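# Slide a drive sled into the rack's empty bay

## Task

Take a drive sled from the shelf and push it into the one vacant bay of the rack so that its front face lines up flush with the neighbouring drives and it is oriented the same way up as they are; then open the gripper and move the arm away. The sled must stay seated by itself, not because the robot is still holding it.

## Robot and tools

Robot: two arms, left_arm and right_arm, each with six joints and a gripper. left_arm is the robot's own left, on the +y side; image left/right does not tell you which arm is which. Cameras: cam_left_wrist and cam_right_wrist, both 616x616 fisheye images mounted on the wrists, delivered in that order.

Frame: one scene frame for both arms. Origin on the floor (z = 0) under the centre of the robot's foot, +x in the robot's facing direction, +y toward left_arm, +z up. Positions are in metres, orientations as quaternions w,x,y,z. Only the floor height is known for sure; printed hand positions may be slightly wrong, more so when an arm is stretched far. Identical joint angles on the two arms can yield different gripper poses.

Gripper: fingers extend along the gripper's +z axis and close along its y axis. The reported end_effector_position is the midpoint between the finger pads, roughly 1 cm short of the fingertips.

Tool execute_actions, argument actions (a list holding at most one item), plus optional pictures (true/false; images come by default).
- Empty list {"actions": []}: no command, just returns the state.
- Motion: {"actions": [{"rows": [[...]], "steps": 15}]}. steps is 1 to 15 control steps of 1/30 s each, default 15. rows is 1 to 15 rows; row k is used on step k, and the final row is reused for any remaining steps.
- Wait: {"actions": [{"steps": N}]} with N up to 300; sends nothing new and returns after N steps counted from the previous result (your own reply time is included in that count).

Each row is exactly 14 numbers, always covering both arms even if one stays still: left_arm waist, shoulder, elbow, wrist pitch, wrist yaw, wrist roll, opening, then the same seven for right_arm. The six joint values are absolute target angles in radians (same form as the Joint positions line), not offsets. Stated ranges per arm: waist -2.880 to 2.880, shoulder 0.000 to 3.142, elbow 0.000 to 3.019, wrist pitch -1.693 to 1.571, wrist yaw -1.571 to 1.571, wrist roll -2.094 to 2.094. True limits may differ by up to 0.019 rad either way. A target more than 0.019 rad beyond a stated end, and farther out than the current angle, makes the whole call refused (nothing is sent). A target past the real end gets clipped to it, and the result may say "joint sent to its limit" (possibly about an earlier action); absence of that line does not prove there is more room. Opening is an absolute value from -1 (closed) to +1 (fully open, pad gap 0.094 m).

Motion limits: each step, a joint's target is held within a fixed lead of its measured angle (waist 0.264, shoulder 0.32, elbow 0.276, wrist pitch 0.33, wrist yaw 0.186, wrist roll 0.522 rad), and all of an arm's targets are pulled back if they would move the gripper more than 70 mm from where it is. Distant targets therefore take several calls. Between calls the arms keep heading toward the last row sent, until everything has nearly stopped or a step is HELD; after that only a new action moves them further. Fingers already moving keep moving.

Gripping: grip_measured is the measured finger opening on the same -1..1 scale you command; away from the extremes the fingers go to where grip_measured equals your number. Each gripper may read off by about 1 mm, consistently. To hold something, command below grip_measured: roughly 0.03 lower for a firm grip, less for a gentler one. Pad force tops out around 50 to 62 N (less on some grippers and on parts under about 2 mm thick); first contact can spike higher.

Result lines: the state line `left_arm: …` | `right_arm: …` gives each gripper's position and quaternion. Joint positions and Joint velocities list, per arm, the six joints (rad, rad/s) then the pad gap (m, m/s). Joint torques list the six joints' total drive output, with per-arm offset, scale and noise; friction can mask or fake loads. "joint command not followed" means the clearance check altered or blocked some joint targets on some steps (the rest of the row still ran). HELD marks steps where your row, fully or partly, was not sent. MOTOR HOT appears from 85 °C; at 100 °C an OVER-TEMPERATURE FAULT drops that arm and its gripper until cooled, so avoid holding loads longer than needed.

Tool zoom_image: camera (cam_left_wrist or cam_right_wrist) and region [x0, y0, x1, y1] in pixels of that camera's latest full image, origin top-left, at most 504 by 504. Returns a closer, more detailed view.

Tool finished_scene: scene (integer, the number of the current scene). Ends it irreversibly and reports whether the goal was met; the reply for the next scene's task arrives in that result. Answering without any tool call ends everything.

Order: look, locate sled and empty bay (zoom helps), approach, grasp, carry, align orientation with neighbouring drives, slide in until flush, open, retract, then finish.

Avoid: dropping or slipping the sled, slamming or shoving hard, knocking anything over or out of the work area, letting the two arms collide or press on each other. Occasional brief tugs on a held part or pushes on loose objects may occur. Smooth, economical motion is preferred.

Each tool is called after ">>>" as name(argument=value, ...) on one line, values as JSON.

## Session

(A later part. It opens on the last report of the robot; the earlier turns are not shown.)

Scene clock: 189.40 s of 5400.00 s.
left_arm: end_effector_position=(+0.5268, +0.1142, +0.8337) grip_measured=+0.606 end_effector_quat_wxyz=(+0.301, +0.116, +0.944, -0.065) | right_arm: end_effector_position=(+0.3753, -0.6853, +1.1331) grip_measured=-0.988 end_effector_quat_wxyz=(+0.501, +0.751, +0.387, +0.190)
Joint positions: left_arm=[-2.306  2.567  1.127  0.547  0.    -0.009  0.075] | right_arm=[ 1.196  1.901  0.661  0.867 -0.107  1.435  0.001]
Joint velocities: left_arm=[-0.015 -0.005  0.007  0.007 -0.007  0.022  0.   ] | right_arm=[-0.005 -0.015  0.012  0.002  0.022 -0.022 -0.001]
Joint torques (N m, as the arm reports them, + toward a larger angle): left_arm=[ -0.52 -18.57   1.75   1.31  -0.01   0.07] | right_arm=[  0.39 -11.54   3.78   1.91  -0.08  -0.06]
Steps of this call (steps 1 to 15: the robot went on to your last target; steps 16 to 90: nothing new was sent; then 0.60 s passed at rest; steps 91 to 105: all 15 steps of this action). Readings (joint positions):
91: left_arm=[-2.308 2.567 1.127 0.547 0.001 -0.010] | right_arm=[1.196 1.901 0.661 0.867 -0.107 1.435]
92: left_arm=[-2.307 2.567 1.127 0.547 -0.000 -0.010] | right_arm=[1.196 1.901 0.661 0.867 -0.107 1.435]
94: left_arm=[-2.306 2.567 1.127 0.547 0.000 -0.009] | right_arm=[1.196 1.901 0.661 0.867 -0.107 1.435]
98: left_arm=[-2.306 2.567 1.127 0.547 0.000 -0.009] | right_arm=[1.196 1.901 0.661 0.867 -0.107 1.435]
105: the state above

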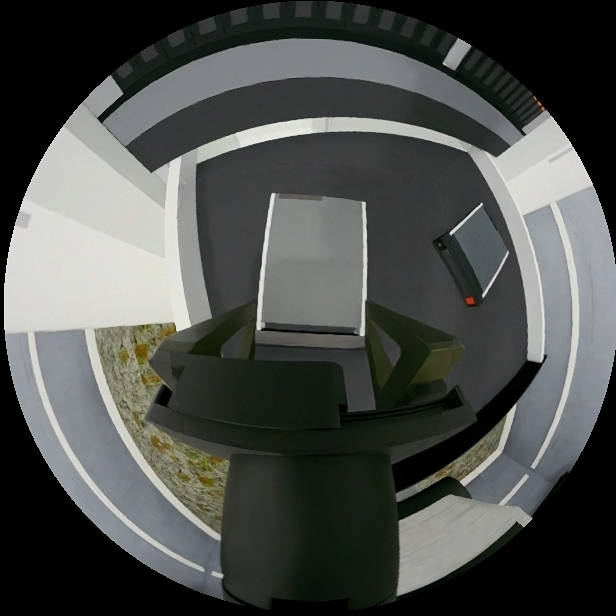

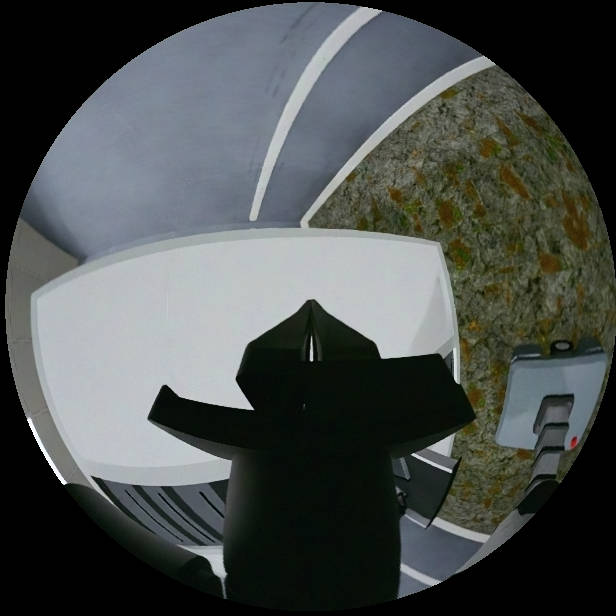

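>>> execute_actions(actions=[{"rows":[[-2.30,2.5,1.08,0.55,0,0,0.55,1.2,1.9,0.66,0.87,-0.109,1.435,-1],[-2.30,2.45,1.04,0.56,0,0,0.55,1.2,1.9,0.66,0.87,-0.109,1.435,-1],[-2.30,2.4,1.0,0.57,0,0,0.55,1.2,1.9,0.66,0.87,-0.109,1.435,-1],[-2.30,2.35,0.96,0.58,0,0,0.55,1.2,1.9,0.66,0.87,-0.109,1.435,-1],[-2.30,2.28,0.9,0.6,0,0,0.55,1.2,1.9,0.66,0.87,-0.109,1.435,-1]],"steps":15}], pictures=false)

>>> execute_actions(actions=[{"rows":[[-2.30,2.28,0.9,0.7,0.15,-0.4,0.55,1.2,1.9,0.66,0.87,-0.109,1.435,-1],[-2.30,2.28,0.9,0.7,0.15,-0.4,0.55,1.2,1.9,0.66,0.87,-0.109,1.435,-1],[-2.30,2.28,0.9,0.7,0.15,-0.4,0.55,1.2,1.9,0.66,0.87,-0.109,1.435,-1],[-2.30,2.28,0.9,0.8,0.3,-0.8,0.55,1.2,1.9,0.66,0.87,-0.109,1.435,-1],[-2.30,2.28,0.9,0.8,0.3,-0.8,0.55,1.2,1.9,0.66,0.87,-0.109,1.435,-1],[-2.30,2.28,0.9,0.8,0.3,-0.8,0.55,1.2,1.9,0.66,0.87,-0.109,1.435,-1],[-2.30,2.28,0.9,0.9,0.45,-1.2,0.55,1.2,1.9,0.66,0.87,-0.109,1.435,-1],[-2.30,2.28,0.9,0.9,0.45,-1.2,0.55,1.2,1.9,0.66,0.87,-0.109,1.435,-1],[-2.30,2.28,0.9,0.9,0.45,-1.2,0.55,1.2,1.9,0.66,0.87,-0.109,1.435,-1],[-2.30,2.28,0.9,1.0,0.64,-1.57,0.55,1.2,1.9,0.66,0.87,-0.109,1.435,-1]],"steps":15}], pictures=false)

>>> execute_actions(actions=[{"rows":[[-2.30,2.4,0.98,1.15,0.64,-1.57,0.55,1.2,1.9,0.66,0.87,-0.109,1.435,-1],[-2.30,2.4,0.98,1.15,0.64,-1.57,0.55,1.2,1.9,0.66,0.87,-0.109,1.435,-1],[-2.30,2.4,0.98,1.15,0.64,-1.57,0.55,1.2,1.9,0.66,0.87,-0.109,1.435,-1],[-2.30,2.4,0.98,1.15,0.64,-1.57,0.55,1.2,1.9,0.66,0.87,-0.109,1.435,-1],[-2.30,2.55,1.08,1.35,0.64,-1.57,0.55,1.2,1.9,0.66,0.87,-0.109,1.435,-1],[-2.30,2.55,1.08,1.35,0.64,-1.57,0.55,1.2,1.9,0.66,0.87,-0.109,1.435,-1],[-2.30,2.55,1.08,1.35,0.64,-1.57,0.55,1.2,1.9,0.66,0.87,-0.109,1.435,-1],[-2.30,2.55,1.08,1.35,0.64,-1.57,0.55,1.2,1.9,0.66,0.87,-0.109,1.435,-1],[-2.30,2.66,1.17,1.51,0.64,-1.57,0.55,1.2,1.9,0.66,0.87,-0.109,1.435,-1]],"steps":15}], pictures=false)

>>> execute_actions(actions=[{"steps":15}])

Scene clock: 223.67 s of 5400.00 s.
left_arm: end_effector_position=(+0.5235, +0.1213, +0.9559) grip_measured=+0.606 end_effector_quat_wxyz=(+0.353, +0.112, +0.926, -0.072) | right_arm: end_effector_position=(+0.3753, -0.6853, +1.1331) grip_measured=-0.988 end_effector_quat_wxyz=(+0.501, +0.751, +0.387, +0.190)
Joint positions: left_arm=[-2.306  2.266  0.9    0.586  0.    -0.009  0.075] | right_arm=[ 1.196  1.901  0.661  0.867 -0.107  1.435  0.001]
Joint velocities: left_arm=[-0.005 -0.005 -0.017  0.002 -0.007 -0.007 -0.   ] | right_arm=[-0.015  0.005 -0.017 -0.012 -0.022  0.037 -0.   ]
Joint torques (N m, as the arm reports them, + toward a larger angle): left_arm=[ -0.35 -15.08   2.46   2.46  -0.01   0.07] | right_arm=[  0.42 -11.44   3.75   1.96  -0.07  -0.06]
Steps of this call (steps 1 to 15: the robot went on to your last target; steps 16 to 90: nothing new was sent; then 30.77 s passed at rest; steps 91 to 105: all 15 steps of this action). Readings (joint positions):
91: left_arm=[-2.306 2.564 1.122 0.547 0.000 -0.009] | right_arm=[1.196 1.901 0.661 0.867 -0.107 1.435]
92: left_arm=[-2.306 2.552 1.105 0.547 0.000 -0.009] | right_arm=[1.196 1.901 0.661 0.867 -0.107 1.435]
94: left_arm=[-2.306 2.500 1.035 0.547 0.000 -0.009] | right_arm=[1.196 1.901 0.661 0.867 -0.107 1.435]
98: left_arm=[-2.306 2.351 0.895 0.557 0.000 -0.009] | right_arm=[1.196 1.901 0.661 0.867 -0.107 1.435]
105: the state above

Scene clock: 224.17 s of 5400.00 s.
left_arm: end_effector_position=(+0.5163, +0.0261, +1.0355) grip_measured=+0.607 end_effector_quat_wxyz=(+0.151, -0.269, +0.774, -0.553) | right_arm: end_effector_position=(+0.3753, -0.6853, +1.1331) grip_measured=-0.988 end_effector_quat_wxyz=(+0.501, +0.751, +0.387, +0.190)
Joint positions: left_arm=[-2.298  2.29   0.894  0.968  0.636 -1.3    0.075] | right_arm=[ 1.196  1.901  0.661  0.867 -0.107  1.435  0.001]
Joint velocities: left_arm=[ 0.005 -0.005 -0.012  0.022 -0.007 -1.795  0.   ] | right_arm=[ 0.005 -0.005  0.007  0.002  0.007 -0.007  0.001]
Joint torques (N m, as the arm reports them, + toward a larger angle): left_arm=[ -0.98 -17.62   2.67   3.38   0.38   0.03] | right_arm=[  0.34 -11.45   3.75   1.88  -0.07  -0.06]
Steps of this call (steps 1 to 15: all 15 steps of this action). Readings (joint positions):
1: left_arm=[-2.304 2.268 0.898 0.604 0.073 -0.073] | right_arm=[1.196 1.901 0.661 0.867 -0.107 1.435]
2: left_arm=[-2.302 2.274 0.896 0.630 0.121 -0.136] | right_arm=[1.196 1.901 0.661 0.867 -0.107 1.435]
4: left_arm=[-2.300 2.282 0.896 0.679 0.218 -0.279] | right_arm=[1.196 1.901 0.661 0.867 -0.107 1.435]
8: left_arm=[-2.296 2.289 0.894 0.811 0.419 -0.657] | right_arm=[1.196 1.901 0.661 0.867 -0.107 1.435]
15: the state above

Scene clock: 224.67 s of 5400.00 s.
left_arm: end_effector_position=(+0.5415, +0.0151, +0.9587) grip_measured=+0.607 end_effector_quat_wxyz=(+0.188, -0.274, +0.682, -0.652) | right_arm: end_effector_position=(+0.3753, -0.6853, +1.1331) grip_measured=-0.988 end_effector_quat_wxyz=(+0.501, +0.751, +0.387, +0.190)
Joint positions: left_arm=[-2.298  2.701  1.154  1.466  0.639 -1.552  0.075] | right_arm=[ 1.196  1.901  0.661  0.867 -0.107  1.435  0.001]
Joint velocities: left_arm=[-0.005  0.181  0.002  0.046 -0.007 -0.081 -0.001] | right_arm=[-0.005 -0.005  0.002 -0.012 -0.007 -0.037  0.001]
Joint torques (N m, as the arm reports them, + toward a larger angle): left_arm=[ -1.44 -22.29   2.29   3.84   0.05   0.02] | right_arm=[  0.62 -11.36   3.75   1.83  -0.08  -0.06]
Steps of this call (steps 1 to 15: all 15 steps of this action). Readings (joint positions):
1: left_arm=[-2.298 2.301 0.899 1.002 0.637 -1.354] | right_arm=[1.196 1.901 0.661 0.867 -0.107 1.435]
2: left_arm=[-2.298 2.321 0.914 1.053 0.638 -1.395] | right_arm=[1.196 1.901 0.661 0.867 -0.107 1.435]
4: left_arm=[-2.298 2.368 0.953 1.103 0.638 -1.453] | right_arm=[1.196 1.901 0.661 0.867 -0.107 1.435]
8: left_arm=[-2.298 2.520 1.067 1.293 0.638 -1.516] | right_arm=[1.196 1.901 0.661 0.867 -0.107 1.435]
15: the state above

Scene clock: 225.17 s of 5400.00 s.
left_arm: end_effector_position=(+0.5468, +0.0143, +0.9703) grip_measured=+0.607 end_effector_quat_wxyz=(+0.195, -0.268, +0.675, -0.659) | right_arm: end_effector_position=(+0.3753, -0.6853, +1.1331) grip_measured=-0.988 end_effector_quat_wxyz=(+0.501, +0.751, +0.387, +0.190)
Joint positions: left_arm=[-2.298  2.687  1.154  1.482  0.639 -1.56   0.075] | right_arm=[ 1.196  1.901  0.661  0.867 -0.107  1.435  0.001]
Joint velocities: left_arm=[ 0.005 -0.005  0.017 -0.002  0.022 -0.066 -0.   ] | right_arm=[ 0.005 -0.005  0.012  0.017  0.051  0.037  0.   ]
Joint torques (N m, as the arm reports them, + toward a larger angle): left_arm=[ -1.35 -20.76   2.48   3.28   0.07  -0.03] | right_arm=[  0.6  -11.45   3.76   1.88  -0.09  -0.05]
Steps of this call (steps 1 to 15: the robot went on to your last target). Readings (joint positions):
1: left_arm=[-2.298 2.705 1.154 1.468 0.639 -1.554] | right_arm=[1.196 1.901 0.661 0.867 -0.107 1.435]
2: left_arm=[-2.298 2.705 1.154 1.469 0.639 -1.556] | right_arm=[1.196 1.901 0.661 0.867 -0.107 1.435]
4: left_arm=[-2.298 2.701 1.154 1.475 0.639 -1.558] | right_arm=[1.196 1.901 0.661 0.867 -0.107 1.435]
8: left_arm=[-2.298 2.691 1.154 1.481 0.639 -1.559] | right_arm=[1.196 1.901 0.661 0.867 -0.107 1.435]
15: the state above

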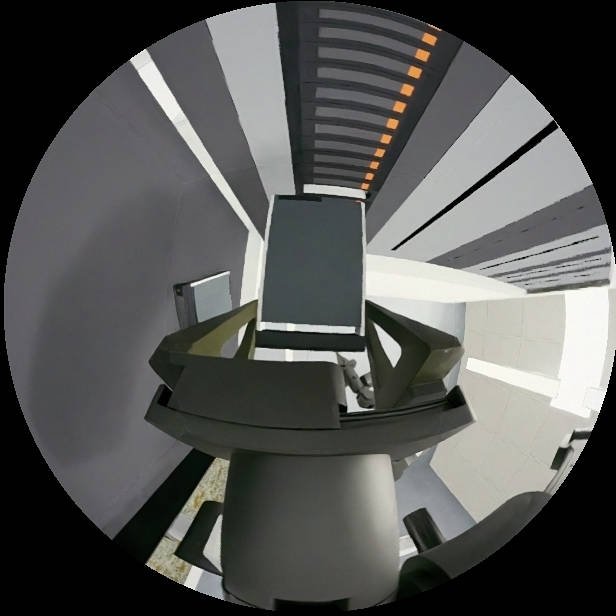

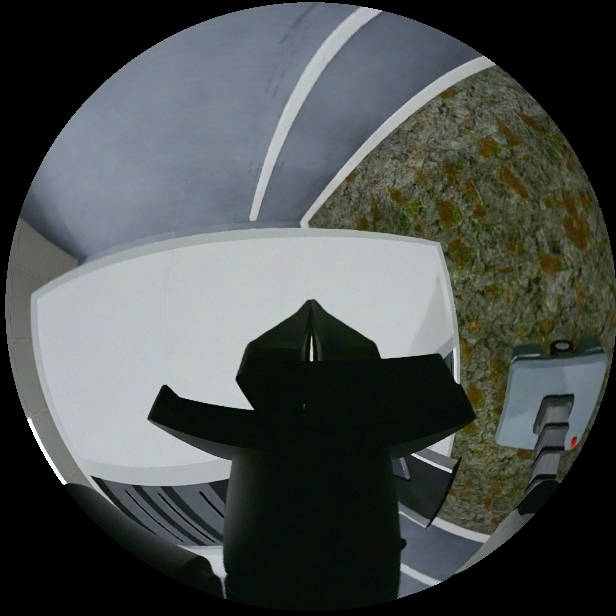

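>>> execute_actions(actions=[{"rows":[[-2.30,2.60,1.11,1.54,0.64,-1.57,0.55,1.2,1.9,0.66,0.87,-0.109,1.435,-1]],"steps":15}])

Scene clock: 235.97 s of 5400.00 s.
left_arm: end_effector_position=(+0.5492, +0.0155, +1.0069) grip_measured=+0.607 end_effector_quat_wxyz=(+0.211, -0.254, +0.665, -0.670) | right_arm: end_effector_position=(+0.3753, -0.6853, +1.1331) grip_measured=-0.988 end_effector_quat_wxyz=(+0.501, +0.751, +0.387, +0.190)
Joint positions: left_arm=[-2.298  2.618  1.106  1.513  0.639 -1.561  0.075] | right_arm=[ 1.196  1.901  0.661  0.867 -0.107  1.435  0.001]
Joint velocities: left_arm=[ 0.005  0.005  0.007 -0.012  0.022  0.022 -0.001] | right_arm=[-0.005 -0.015 -0.007 -0.002 -0.081 -0.081  0.   ]
Joint torques (N m, as the arm reports them, + toward a larger angle): left_arm=[ -1.35 -19.34   1.69   3.2    0.07  -0.03] | right_arm=[  0.26 -11.47   3.79   1.87  -0.08  -0.06]
Steps of this call (steps 1 to 15: the robot went on to your last target; steps 16 to 90: nothing new was sent; then 7.30 s passed at rest; steps 91 to 105: all 15 steps of this action). Readings (joint positions):
91: left_arm=[-2.298 2.683 1.148 1.485 0.639 -1.561] | right_arm=[1.196 1.901 0.661 0.867 -0.107 1.435]
92: left_arm=[-2.298 2.675 1.135 1.491 0.639 -1.561] | right_arm=[1.196 1.901 0.661 0.867 -0.107 1.435]
94: left_arm=[-2.298 2.655 1.111 1.503 0.639 -1.561] | right_arm=[1.196 1.901 0.661 0.867 -0.107 1.435]
98: left_arm=[-2.298 2.627 1.106 1.511 0.639 -1.561] | right_arm=[1.196 1.901 0.661 0.867 -0.107 1.435]
105: the state above

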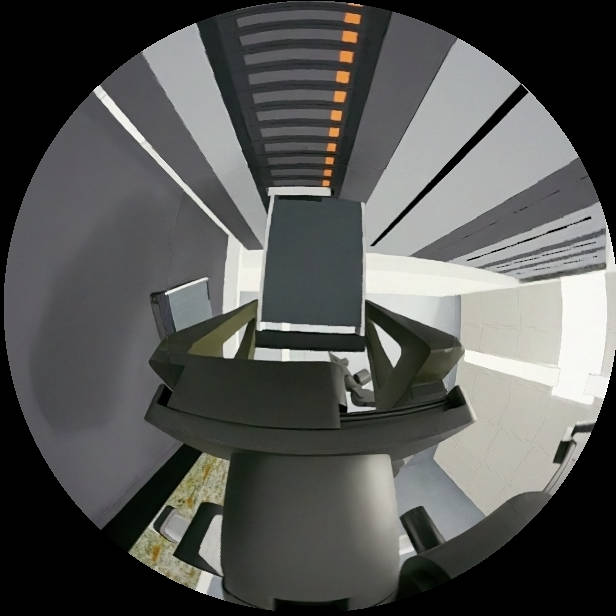

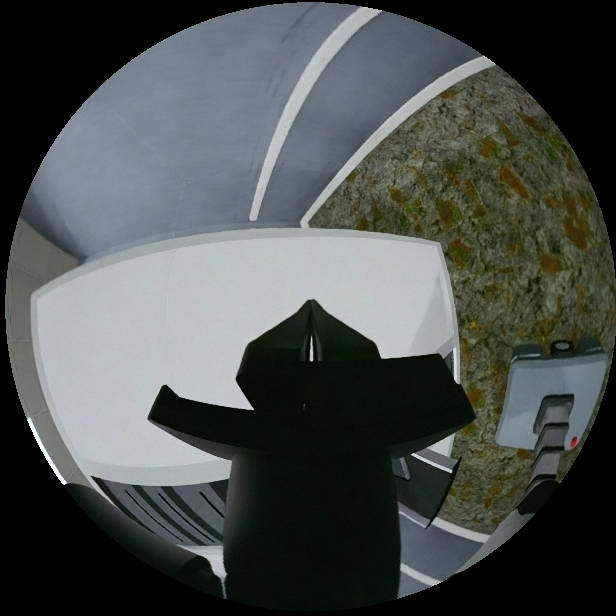

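>>> execute_actions(actions=[{"rows":[[-2.30,2.615,1.03,1.56,0.64,-1.57,0.55,1.2,1.9,0.66,0.87,-0.109,1.435,-1]],"steps":15}])

>>> zoom_image(camera="cam_left_wrist", region=[220,100,420,260])

Scene clock: 248.83 s of 5400.00 s.
left_arm: end_effector_position=(+0.5151, +0.0237, +0.9891) grip_measured=+0.607 end_effector_quat_wxyz=(+0.188, -0.275, +0.679, -0.654) | right_arm: end_effector_position=(+0.3753, -0.6853, +1.1331) grip_measured=-0.988 end_effector_quat_wxyz=(+0.501, +0.751, +0.387, +0.190)
Joint positions: left_arm=[-2.298  2.628  1.025  1.53   0.638 -1.561  0.075] | right_arm=[ 1.196  1.901  0.661  0.867 -0.107  1.435  0.001]
Joint velocities: left_arm=[-0.005 -0.005  0.007 -0.007 -0.007 -0.022  0.   ] | right_arm=[-0.005 -0.015 -0.007 -0.022 -0.051 -0.007 -0.001]
Joint torques (N m, as the arm reports them, + toward a larger angle): left_arm=[ -1.42 -18.09   1.21   3.37   0.09  -0.04] | right_arm=[  0.38 -11.32   3.78   1.88  -0.08  -0.05]
joint sent to its limit (left arm) — the command would take joint 4 (wrist pitch) past its upper limit, so that joint was sent only as far as its limit.
Steps of this call (steps 1 to 15: the robot went on to your last target; steps 16 to 90: nothing new was sent; then 9.37 s passed at rest; steps 91 to 105: all 15 steps of this action). Readings (joint positions):
91: left_arm=[-2.298 2.618 1.098 1.516 0.638 -1.561] | right_arm=[1.196 1.901 0.661 0.867 -0.107 1.435]
92: left_arm=[-2.298 2.615 1.082 1.523 0.638 -1.561] | right_arm=[1.196 1.901 0.661 0.867 -0.107 1.435]
94: left_arm=[-2.298 2.616 1.048 1.530 0.638 -1.561] | right_arm=[1.196 1.901 0.661 0.867 -0.107 1.435]
98: left_arm=[-2.298 2.627 1.025 1.530 0.638 -1.561] | right_arm=[1.196 1.901 0.661 0.867 -0.107 1.435]
105: the state above

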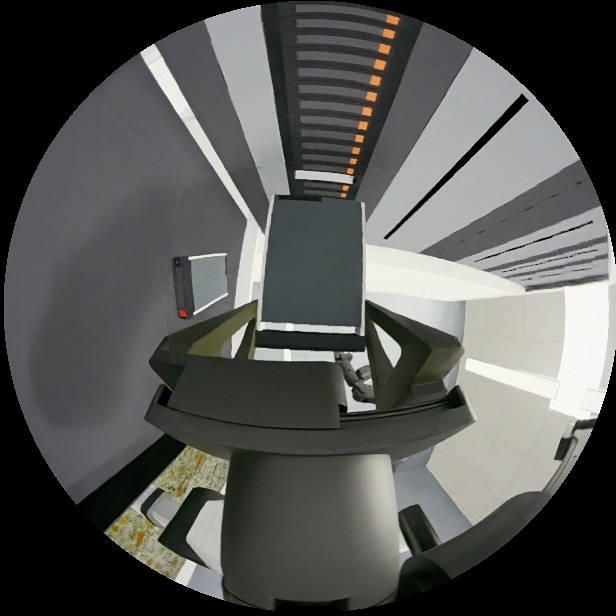

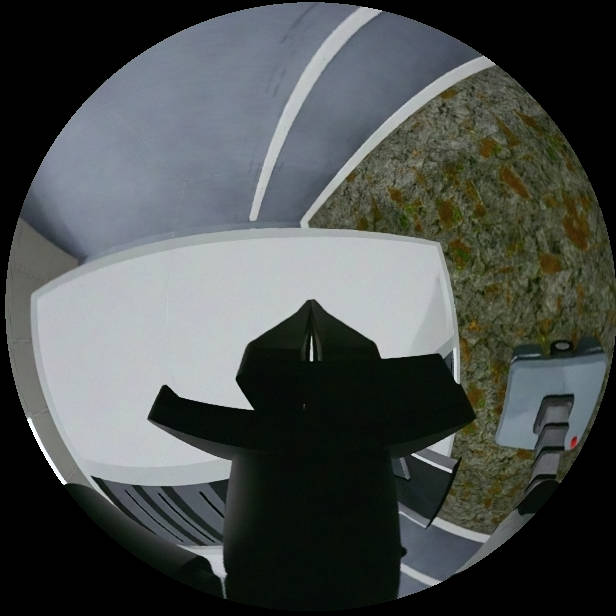

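Region (220, 100, 420, 260) of cam_left_wrist's 616x616 image, scaled by 2.520, with more detail than that image has; it fills the top 403 rows of this view, and the rest is white.

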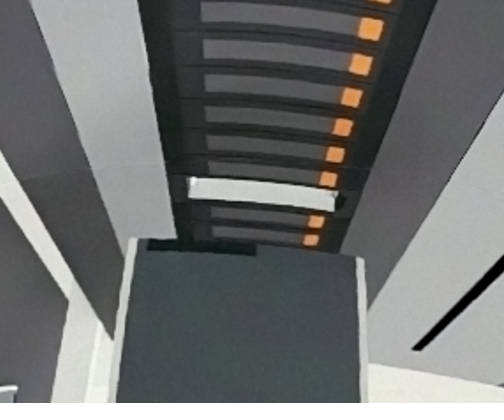

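>>> execute_actions(actions=[{"rows":[[-2.38,2.60,1.07,1.53,0.59,-1.57,0.55,1.2,1.9,0.66,0.87,-0.109,1.435,-1]],"steps":15}])

Scene clock: 261.70 s of 5400.00 s.
left_arm: end_effector_position=(+0.5109, -0.0240, +0.9992) grip_measured=+0.607 end_effector_quat_wxyz=(+0.185, -0.249, +0.677, -0.667) | right_arm: end_effector_position=(+0.3753, -0.6853, +1.1331) grip_measured=-0.988 end_effector_quat_wxyz=(+0.501, +0.751, +0.387, +0.190)
Joint positions: left_arm=[-2.389  2.625  1.059  1.53   0.591 -1.561  0.075] | right_arm=[ 1.196  1.901  0.661  0.867 -0.107  1.435  0.001]
Joint velocities: left_arm=[ 0.024 -0.005 -0.017  0.007 -0.066 -0.007 -0.   ] | right_arm=[-0.005 -0.024  0.002 -0.012 -0.007 -0.007  0.001]
Joint torques (N m, as the arm reports them, + toward a larger angle): left_arm=[ -0.05 -19.55   1.95   2.06  -0.05  -0.03] | right_arm=[  0.37 -11.51   3.73   1.87  -0.08  -0.06]
joint sent to its limit (left arm) — the command would take joint 4 (wrist pitch) past its upper limit, so that joint was sent only as far as its limit.
Steps of this call (steps 1 to 15: the robot went on to your last target; steps 16 to 90: nothing new was sent; then 9.37 s passed at rest; steps 91 to 105: all 15 steps of this action). Readings (joint positions):
91: left_arm=[-2.304 2.628 1.027 1.530 0.614 -1.561] | right_arm=[1.196 1.901 0.661 0.867 -0.107 1.435]
92: left_arm=[-2.312 2.628 1.032 1.530 0.596 -1.561] | right_arm=[1.196 1.901 0.661 0.867 -0.107 1.435]
94: left_arm=[-2.337 2.627 1.045 1.530 0.591 -1.561] | right_arm=[1.196 1.901 0.661 0.867 -0.107 1.435]
98: left_arm=[-2.384 2.625 1.059 1.530 0.591 -1.561] | right_arm=[1.196 1.901 0.661 0.867 -0.107 1.435]
105: the state above

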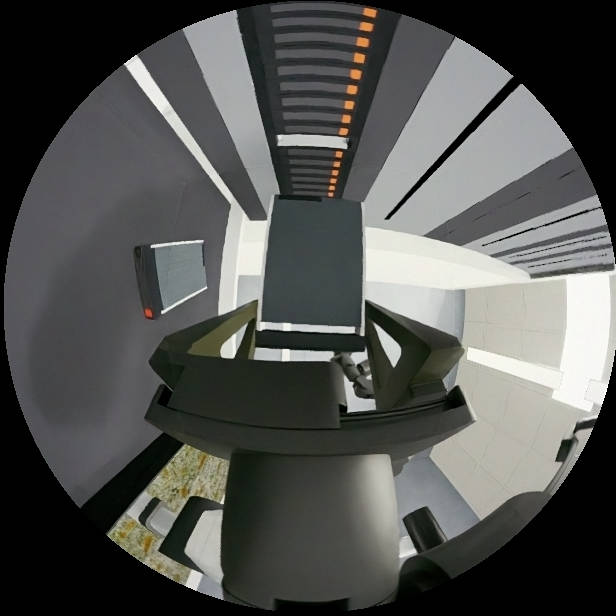

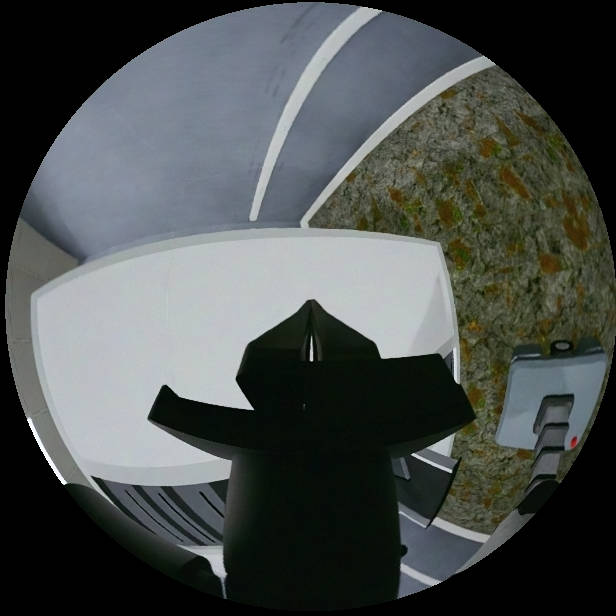

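>>> execute_actions(actions=[{"rows":[[-2.345,2.62,1.17,1.53,0.625,-1.57,0.55,1.2,1.9,0.66,0.87,-0.109,1.435,-1]],"steps":15}])

Scene clock: 275.57 s of 5400.00 s.
left_arm: end_effector_position=(+0.5565, -0.0136, +1.0158) grip_measured=+0.607 end_effector_quat_wxyz=(-0.218, +0.228, -0.656, +0.686) | right_arm: end_effector_position=(+0.3753, -0.6853, +1.1331) grip_measured=-0.988 end_effector_quat_wxyz=(+0.501, +0.751, +0.387, +0.190)
Joint positions: left_arm=[-2.343  2.633  1.164  1.53   0.623 -1.561  0.075] | right_arm=[ 1.196  1.901  0.661  0.867 -0.107  1.435  0.001]
Joint velocities: left_arm=[-0.005 -0.005 -0.032  0.002 -0.051  0.022 -0.001] | right_arm=[-0.015 -0.015 -0.022 -0.007 -0.022 -0.037  0.   ]
Joint torques (N m, as the arm reports them, + toward a larger angle): left_arm=[ -1.45 -19.72   2.23   2.05   0.1   -0.03] | right_arm=[  0.36 -11.47   3.77   1.8   -0.08  -0.06]
Steps of this call (steps 1 to 15: the robot went on to your last target; steps 16 to 90: nothing new was sent; then 10.37 s passed at rest; steps 91 to 105: all 15 steps of this action). Readings (joint positions):
91: left_arm=[-2.385 2.627 1.069 1.530 0.609 -1.561] | right_arm=[1.196 1.901 0.661 0.867 -0.107 1.435]
92: left_arm=[-2.382 2.631 1.087 1.530 0.621 -1.561] | right_arm=[1.196 1.901 0.661 0.867 -0.107 1.435]
94: left_arm=[-2.370 2.636 1.128 1.530 0.623 -1.561] | right_arm=[1.196 1.901 0.661 0.867 -0.107 1.435]
98: left_arm=[-2.348 2.633 1.164 1.530 0.623 -1.561] | right_arm=[1.196 1.901 0.661 0.867 -0.107 1.435]
105: the state above

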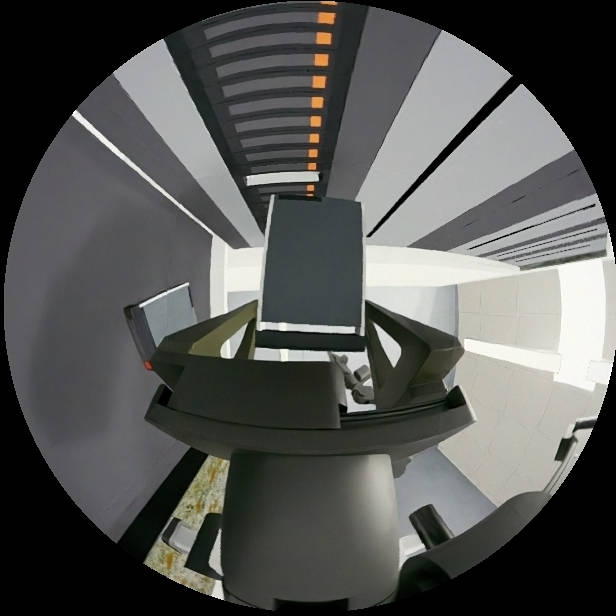

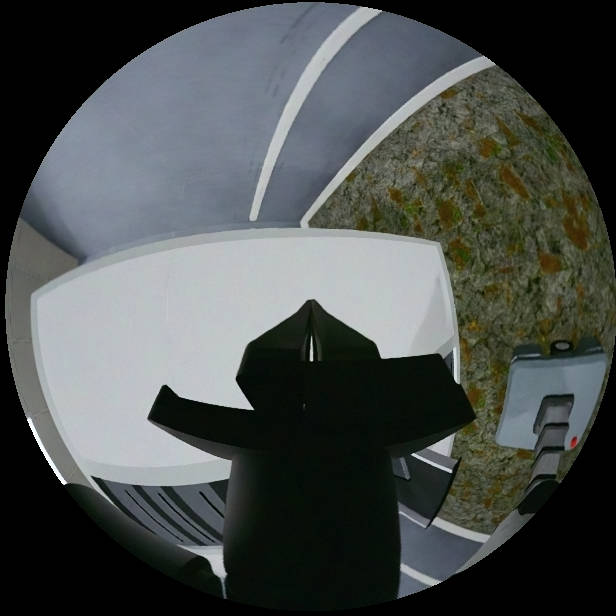

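>>> execute_actions(actions=[{"rows":[[-2.345,2.69,1.215,1.53,0.625,-1.57,0.55,1.2,1.9,0.66,0.87,-0.109,1.435,-1]],"steps":15}])

>>> zoom_image(camera="cam_left_wrist", region=[220,100,420,260])

Scene clock: 283.20 s of 5400.00 s.
left_arm: end_effector_position=(+0.5498, -0.0133, +0.9814) grip_measured=+0.607 end_effector_quat_wxyz=(-0.208, +0.237, -0.663, +0.679) | right_arm: end_effector_position=(+0.3753, -0.6853, +1.1331) grip_measured=-0.988 end_effector_quat_wxyz=(+0.501, +0.751, +0.387, +0.190)
Joint positions: left_arm=[-2.343  2.705  1.201  1.53   0.623 -1.561  0.075] | right_arm=[ 1.196  1.901  0.661  0.867 -0.107  1.435  0.001]
Joint velocities: left_arm=[-0.005 -0.005 -0.017 -0.002 -0.022  0.022 -0.   ] | right_arm=[-0.024  0.015  0.012  0.012  0.007  0.007 -0.001]
Joint torques (N m, as the arm reports them, + toward a larger angle): left_arm=[ -1.31 -20.17   2.55   2.12   0.08  -0.02] | right_arm=[  0.59 -11.5    3.78   1.88  -0.08  -0.06]
Steps of this call (steps 1 to 15: the robot went on to your last target; steps 16 to 90: nothing new was sent; then 4.13 s passed at rest; steps 91 to 105: all 15 steps of this action). Readings (joint positions):
91: left_arm=[-2.343 2.638 1.168 1.530 0.623 -1.561] | right_arm=[1.196 1.901 0.661 0.867 -0.107 1.435]
92: left_arm=[-2.343 2.645 1.178 1.530 0.623 -1.561] | right_arm=[1.196 1.901 0.661 0.867 -0.107 1.435]
94: left_arm=[-2.343 2.667 1.197 1.530 0.623 -1.561] | right_arm=[1.196 1.901 0.661 0.867 -0.107 1.435]
98: left_arm=[-2.343 2.696 1.201 1.530 0.623 -1.561] | right_arm=[1.196 1.901 0.661 0.867 -0.107 1.435]
105: the state above

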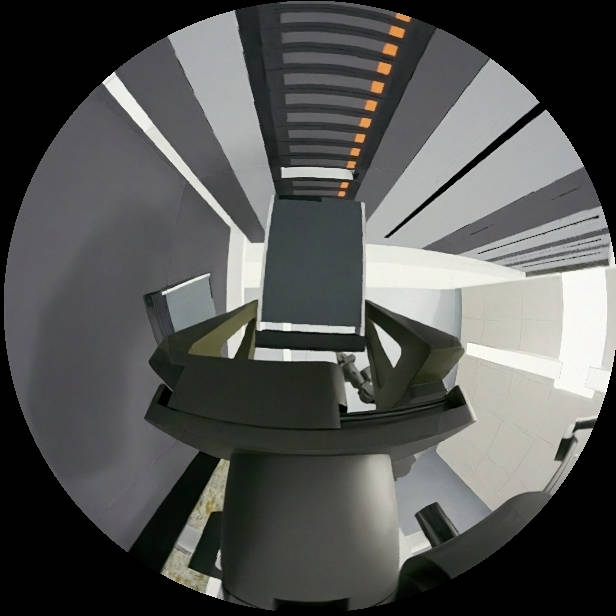

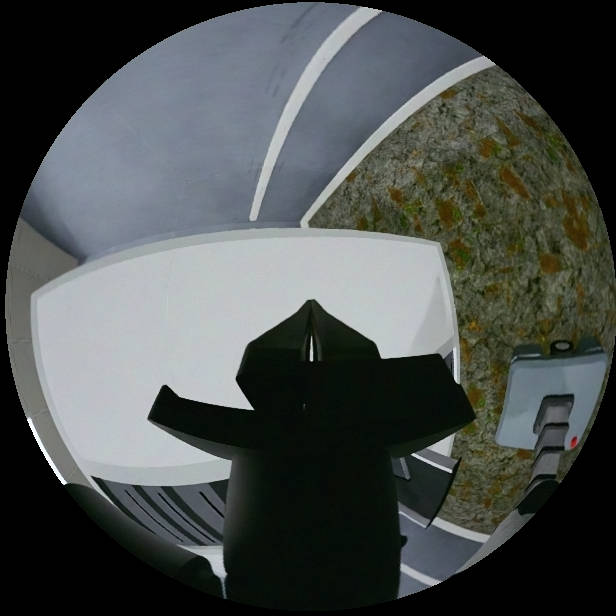

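Region (220, 100, 420, 260) of cam_left_wrist's 616x616 image, scaled by 2.520, with more detail than that image has; it fills the top 403 rows of this view, and the rest is white.

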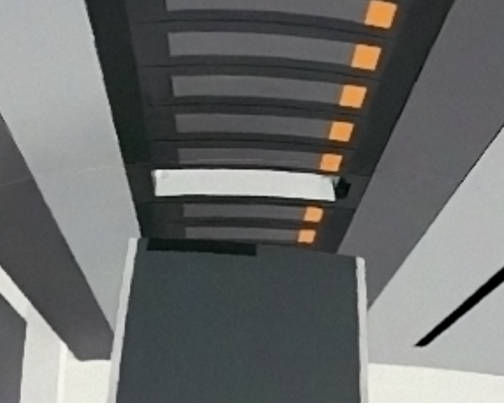

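>>> execute_actions(actions=[{"rows":[[-2.322,2.69,1.285,1.455,0.648,-1.57,0.55,1.2,1.9,0.66,0.87,-0.109,1.435,-1]],"steps":15}])

>>> zoom_image(camera="cam_left_wrist", region=[220,100,420,260])

Scene clock: 293.20 s of 5400.00 s.
left_arm: end_effector_position=(+0.5763, -0.0144, +0.9815) grip_measured=+0.607 end_effector_quat_wxyz=(-0.206, +0.235, -0.664, +0.680) | right_arm: end_effector_position=(+0.3753, -0.6853, +1.1331) grip_measured=-0.988 end_effector_quat_wxyz=(+0.501, +0.751, +0.387, +0.190)
Joint positions: left_arm=[-2.328  2.707  1.272  1.461  0.645 -1.562  0.075] | right_arm=[ 1.196  1.901  0.661  0.867 -0.107  1.435  0.001]
Joint velocities: left_arm=[-0.005  0.005 -0.012  0.002 -0.022 -0.022 -0.001] | right_arm=[-0.005 -0.005  0.017 -0.007 -0.066 -0.007 -0.   ]
Joint torques (N m, as the arm reports them, + toward a larger angle): left_arm=[ -0.28 -20.73   2.9    1.75   0.15  -0.02] | right_arm=[  0.37 -11.29   3.81   1.86  -0.06  -0.06]
Steps of this call (steps 1 to 15: the robot went on to your last target; steps 16 to 90: nothing new was sent; then 6.50 s passed at rest; steps 91 to 105: all 15 steps of this action). Readings (joint positions):
91: left_arm=[-2.342 2.705 1.207 1.516 0.635 -1.561] | right_arm=[1.196 1.901 0.661 0.867 -0.107 1.435]
92: left_arm=[-2.341 2.706 1.220 1.495 0.643 -1.562] | right_arm=[1.196 1.901 0.661 0.867 -0.107 1.435]
94: left_arm=[-2.338 2.707 1.247 1.470 0.645 -1.562] | right_arm=[1.196 1.901 0.661 0.867 -0.107 1.435]
98: left_arm=[-2.330 2.707 1.272 1.463 0.645 -1.562] | right_arm=[1.196 1.901 0.661 0.867 -0.107 1.435]
105: the state above

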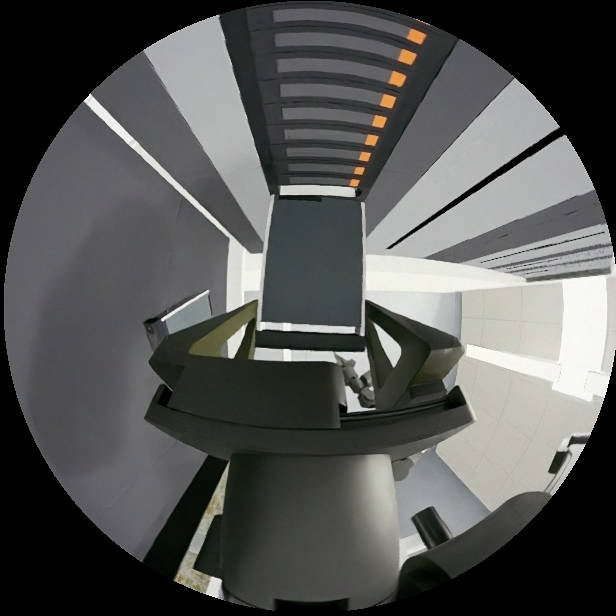

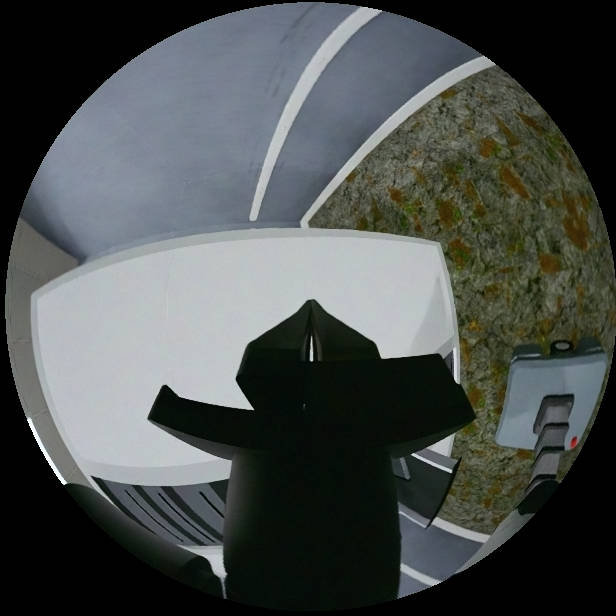

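Region (220, 100, 420, 260) of cam_left_wrist's 616x616 image, scaled by 2.520, with more detail than that image has; it fills the top 403 rows of this view, and the rest is white.

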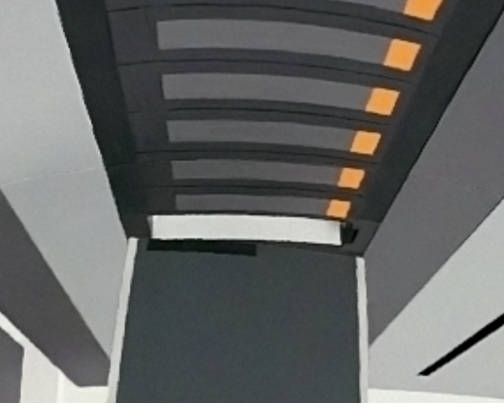

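>>> execute_actions(actions=[{"rows":[[-2.312,2.69,1.335,1.405,0.658,-1.57,0.55,1.2,1.9,0.66,0.87,-0.109,1.435,-1]],"steps":15}])

>>> zoom_image(camera="cam_left_wrist", region=[220,100,420,260])

Scene clock: 300.77 s of 5400.00 s.
left_arm: end_effector_position=(+0.5925, -0.0147, +0.9810) grip_measured=+0.607 end_effector_quat_wxyz=(-0.203, +0.237, -0.666, +0.678) | right_arm: end_effector_position=(+0.3753, -0.6853, +1.1331) grip_measured=-0.988 end_effector_quat_wxyz=(+0.501, +0.751, +0.387, +0.190)
Joint positions: left_arm=[-2.32   2.707  1.314  1.411  0.654 -1.562  0.075] | right_arm=[ 1.196  1.901  0.661  0.867 -0.107  1.435  0.001]
Joint velocities: left_arm=[-0.005 -0.024  0.007 -0.007  0.022 -0.022 -0.001] | right_arm=[-0.005 -0.005 -0.007 -0.002 -0.007 -0.081 -0.   ]
Joint torques (N m, as the arm reports them, + toward a larger angle): left_arm=[ -0.4  -21.22   3.71   1.77   0.15  -0.02] | right_arm=[  0.28 -11.45   3.77   1.89  -0.07  -0.07]
Steps of this call (steps 1 to 15: the robot went on to your last target; steps 16 to 90: nothing new was sent; then 4.07 s passed at rest; steps 91 to 105: all 15 steps of this action). Readings (joint positions):
91: left_arm=[-2.327 2.707 1.275 1.451 0.651 -1.562] | right_arm=[1.196 1.901 0.661 0.867 -0.107 1.435]
92: left_arm=[-2.327 2.707 1.283 1.435 0.654 -1.562] | right_arm=[1.196 1.901 0.661 0.867 -0.107 1.435]
94: left_arm=[-2.325 2.707 1.298 1.418 0.654 -1.562] | right_arm=[1.196 1.901 0.661 0.867 -0.107 1.435]
98: left_arm=[-2.321 2.707 1.314 1.413 0.654 -1.562] | right_arm=[1.196 1.901 0.661 0.867 -0.107 1.435]
105: the state above

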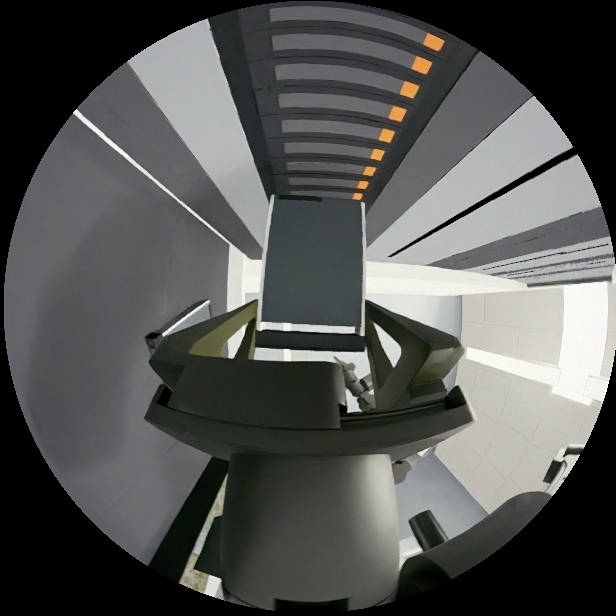

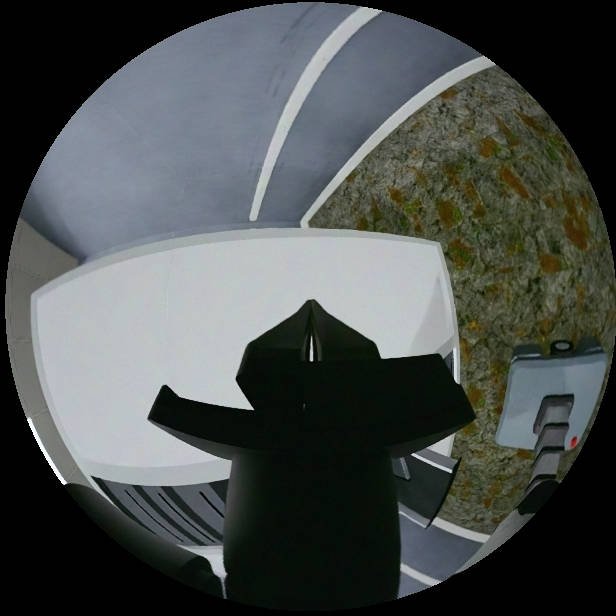

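Region (220, 100, 420, 260) of cam_left_wrist's 616x616 image, scaled by 2.520, with more detail than that image has; it fills the top 403 rows of this view, and the rest is white.

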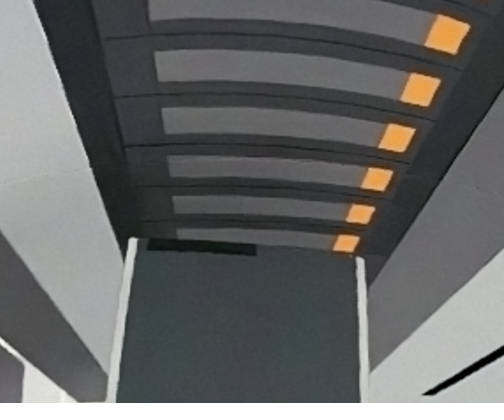

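>>> execute_actions(actions=[{"rows":[[-2.345,2.69,1.345,1.395,0.63,-1.57,0.55,1.2,1.9,0.66,0.87,-0.109,1.435,-1]],"steps":15}])

>>> zoom_image(camera="cam_left_wrist", region=[220,100,420,260])

Scene clock: 309.33 s of 5400.00 s.
left_arm: end_effector_position=(+0.5909, -0.0241, +0.9800) grip_measured=+0.607 end_effector_quat_wxyz=(-0.202, +0.240, -0.667, +0.676) | right_arm: end_effector_position=(+0.3753, -0.6853, +1.1331) grip_measured=-0.988 end_effector_quat_wxyz=(+0.501, +0.751, +0.387, +0.190)
Joint positions: left_arm=[-2.338  2.707  1.316  1.401  0.633 -1.562  0.075] | right_arm=[ 1.196  1.901  0.661  0.867 -0.107  1.435  0.001]
Joint velocities: left_arm=[-0.005 -0.015 -0.012 -0.002 -0.051  0.037 -0.001] | right_arm=[-0.024 -0.005  0.007 -0.032 -0.007 -0.007 -0.   ]
Joint torques (N m, as the arm reports them, + toward a larger angle): left_arm=[ -1.61 -21.26   4.21   1.77  -0.14  -0.02] | right_arm=[  0.49 -11.26   3.78   1.9   -0.08  -0.06]
Steps of this call (steps 1 to 15: the robot went on to your last target; steps 16 to 90: nothing new was sent; then 5.07 s passed at rest; steps 91 to 105: all 15 steps of this action). Readings (joint positions):
91: left_arm=[-2.321 2.707 1.314 1.409 0.644 -1.562] | right_arm=[1.196 1.901 0.661 0.867 -0.107 1.435]
92: left_arm=[-2.322 2.707 1.315 1.406 0.636 -1.562] | right_arm=[1.196 1.901 0.661 0.867 -0.107 1.435]
94: left_arm=[-2.326 2.707 1.315 1.403 0.633 -1.562] | right_arm=[1.196 1.901 0.661 0.867 -0.107 1.435]
98: left_arm=[-2.335 2.707 1.316 1.402 0.633 -1.562] | right_arm=[1.196 1.901 0.661 0.867 -0.107 1.435]
105: the state above

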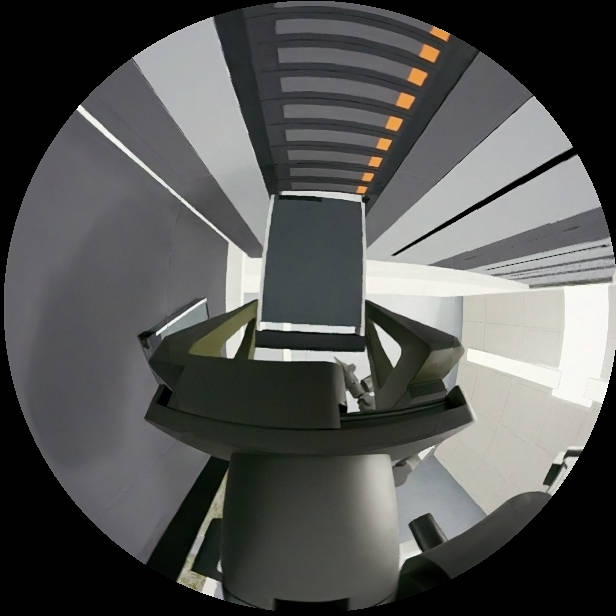

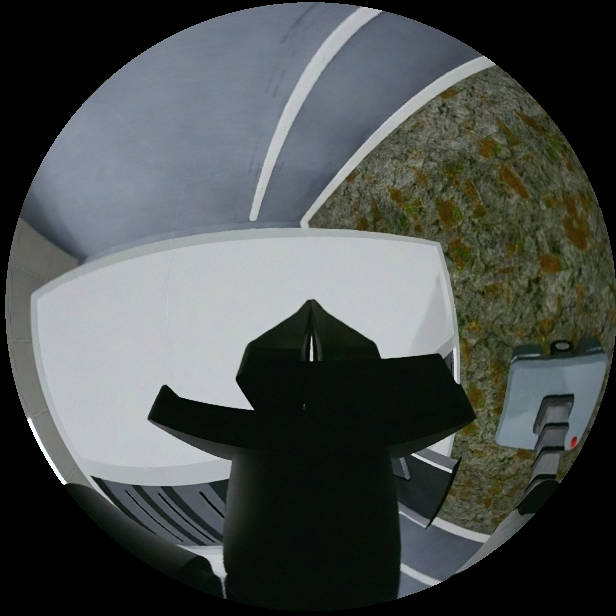

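Region (220, 100, 420, 260) of cam_left_wrist's 616x616 image, scaled by 2.520, with more detail than that image has; it fills the top 403 rows of this view, and the rest is white.

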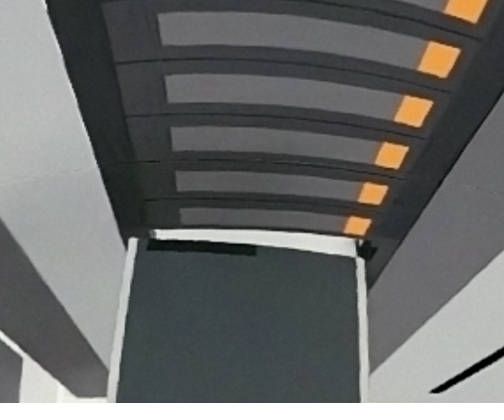

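>>> execute_actions(actions=[{"rows":[[-2.32,2.69,1.31,1.40,0.645,-1.57,0.55,1.2,1.9,0.66,0.87,-0.109,1.435,-1],[-2.32,2.69,1.31,1.40,0.645,-1.57,0.55,1.2,1.9,0.66,0.87,-0.109,1.435,-1],[-2.32,2.69,1.31,1.40,0.645,-1.57,0.55,1.2,1.9,0.66,0.87,-0.109,1.435,-1],[-2.32,2.69,1.31,1.40,0.645,-1.57,0.55,1.2,1.9,0.66,0.87,-0.109,1.435,-1],[-2.32,2.69,1.31,1.40,0.645,-1.57,0.55,1.2,1.9,0.66,0.87,-0.109,1.435,-1],[-2.32,2.69,1.31,1.40,0.645,-1.57,0.55,1.2,1.9,0.66,0.87,-0.109,1.435,-1],[-2.32,2.69,1.31,1.40,0.645,-1.57,0.55,1.2,1.9,0.66,0.87,-0.109,1.435,-1],[-2.317,2.69,1.37,1.375,0.648,-1.57,0.55,1.2,1.9,0.66,0.87,-0.109,1.435,-1]],"steps":15}])

>>> zoom_image(camera="cam_left_wrist", region=[220,100,420,260])

Scene clock: 322.90 s of 5400.00 s.
left_arm: end_effector_position=(+0.6033, -0.0204, +0.9831) grip_measured=+0.607 end_effector_quat_wxyz=(-0.204, +0.238, -0.665, +0.678) | right_arm: end_effector_position=(+0.3753, -0.6853, +1.1331) grip_measured=-0.988 end_effector_quat_wxyz=(+0.501, +0.751, +0.387, +0.190)
Joint positions: left_arm=[-2.325  2.707  1.345  1.382  0.646 -1.563  0.075] | right_arm=[ 1.196  1.901  0.661  0.867 -0.107  1.435  0.001]
Joint velocities: left_arm=[-0.005 -0.015 -0.017 -0.007 -0.066  0.007 -0.   ] | right_arm=[ 0.005  0.005 -0.002  0.007  0.037  0.051 -0.001]
Joint torques (N m, as the arm reports them, + toward a larger angle): left_arm=[ -0.71 -21.59   4.12   1.64   0.11  -0.02] | right_arm=[  0.42 -11.51   3.75   1.9   -0.07  -0.05]
Steps of this call (steps 1 to 15: the robot went on to your last target; steps 16 to 90: nothing new was sent; then 10.07 s passed at rest; steps 91 to 105: all 15 steps of this action). Readings (joint positions):
91: left_arm=[-2.337 2.707 1.316 1.401 0.637 -1.562] | right_arm=[1.196 1.901 0.661 0.867 -0.107 1.435]
92: left_arm=[-2.337 2.707 1.316 1.401 0.640 -1.562] | right_arm=[1.196 1.901 0.661 0.867 -0.107 1.435]
94: left_arm=[-2.334 2.707 1.314 1.401 0.641 -1.562] | right_arm=[1.196 1.901 0.661 0.867 -0.107 1.435]
98: left_arm=[-2.328 2.707 1.314 1.397 0.643 -1.562] | right_arm=[1.196 1.901 0.661 0.867 -0.107 1.435]
105: the state above

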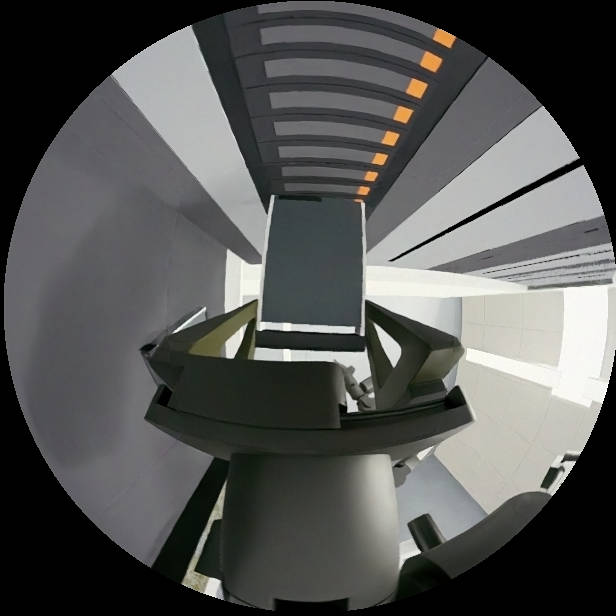

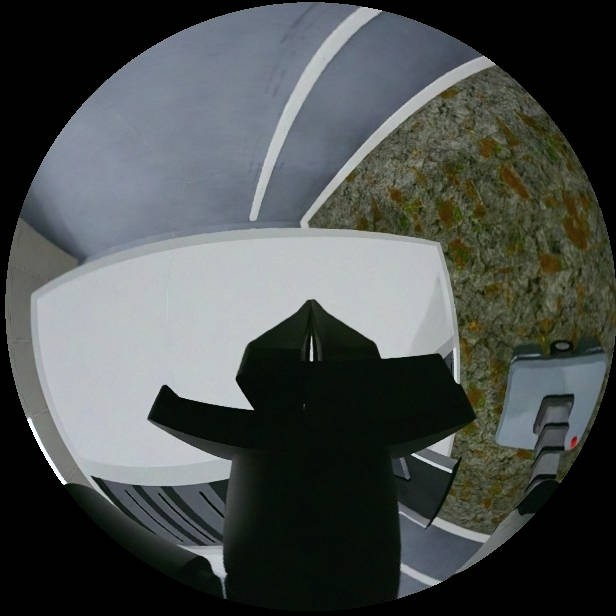

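Region (220, 100, 420, 260) of cam_left_wrist's 616x616 image, scaled by 2.520, with more detail than that image has; it fills the top 403 rows of this view, and the rest is white.

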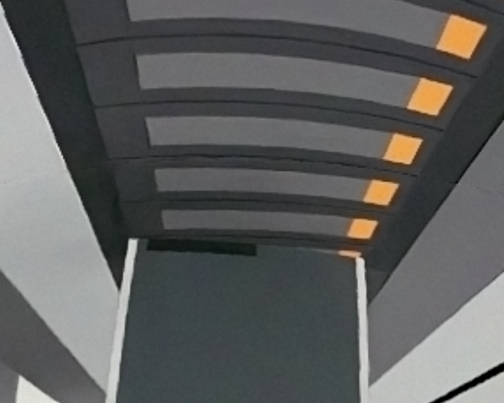

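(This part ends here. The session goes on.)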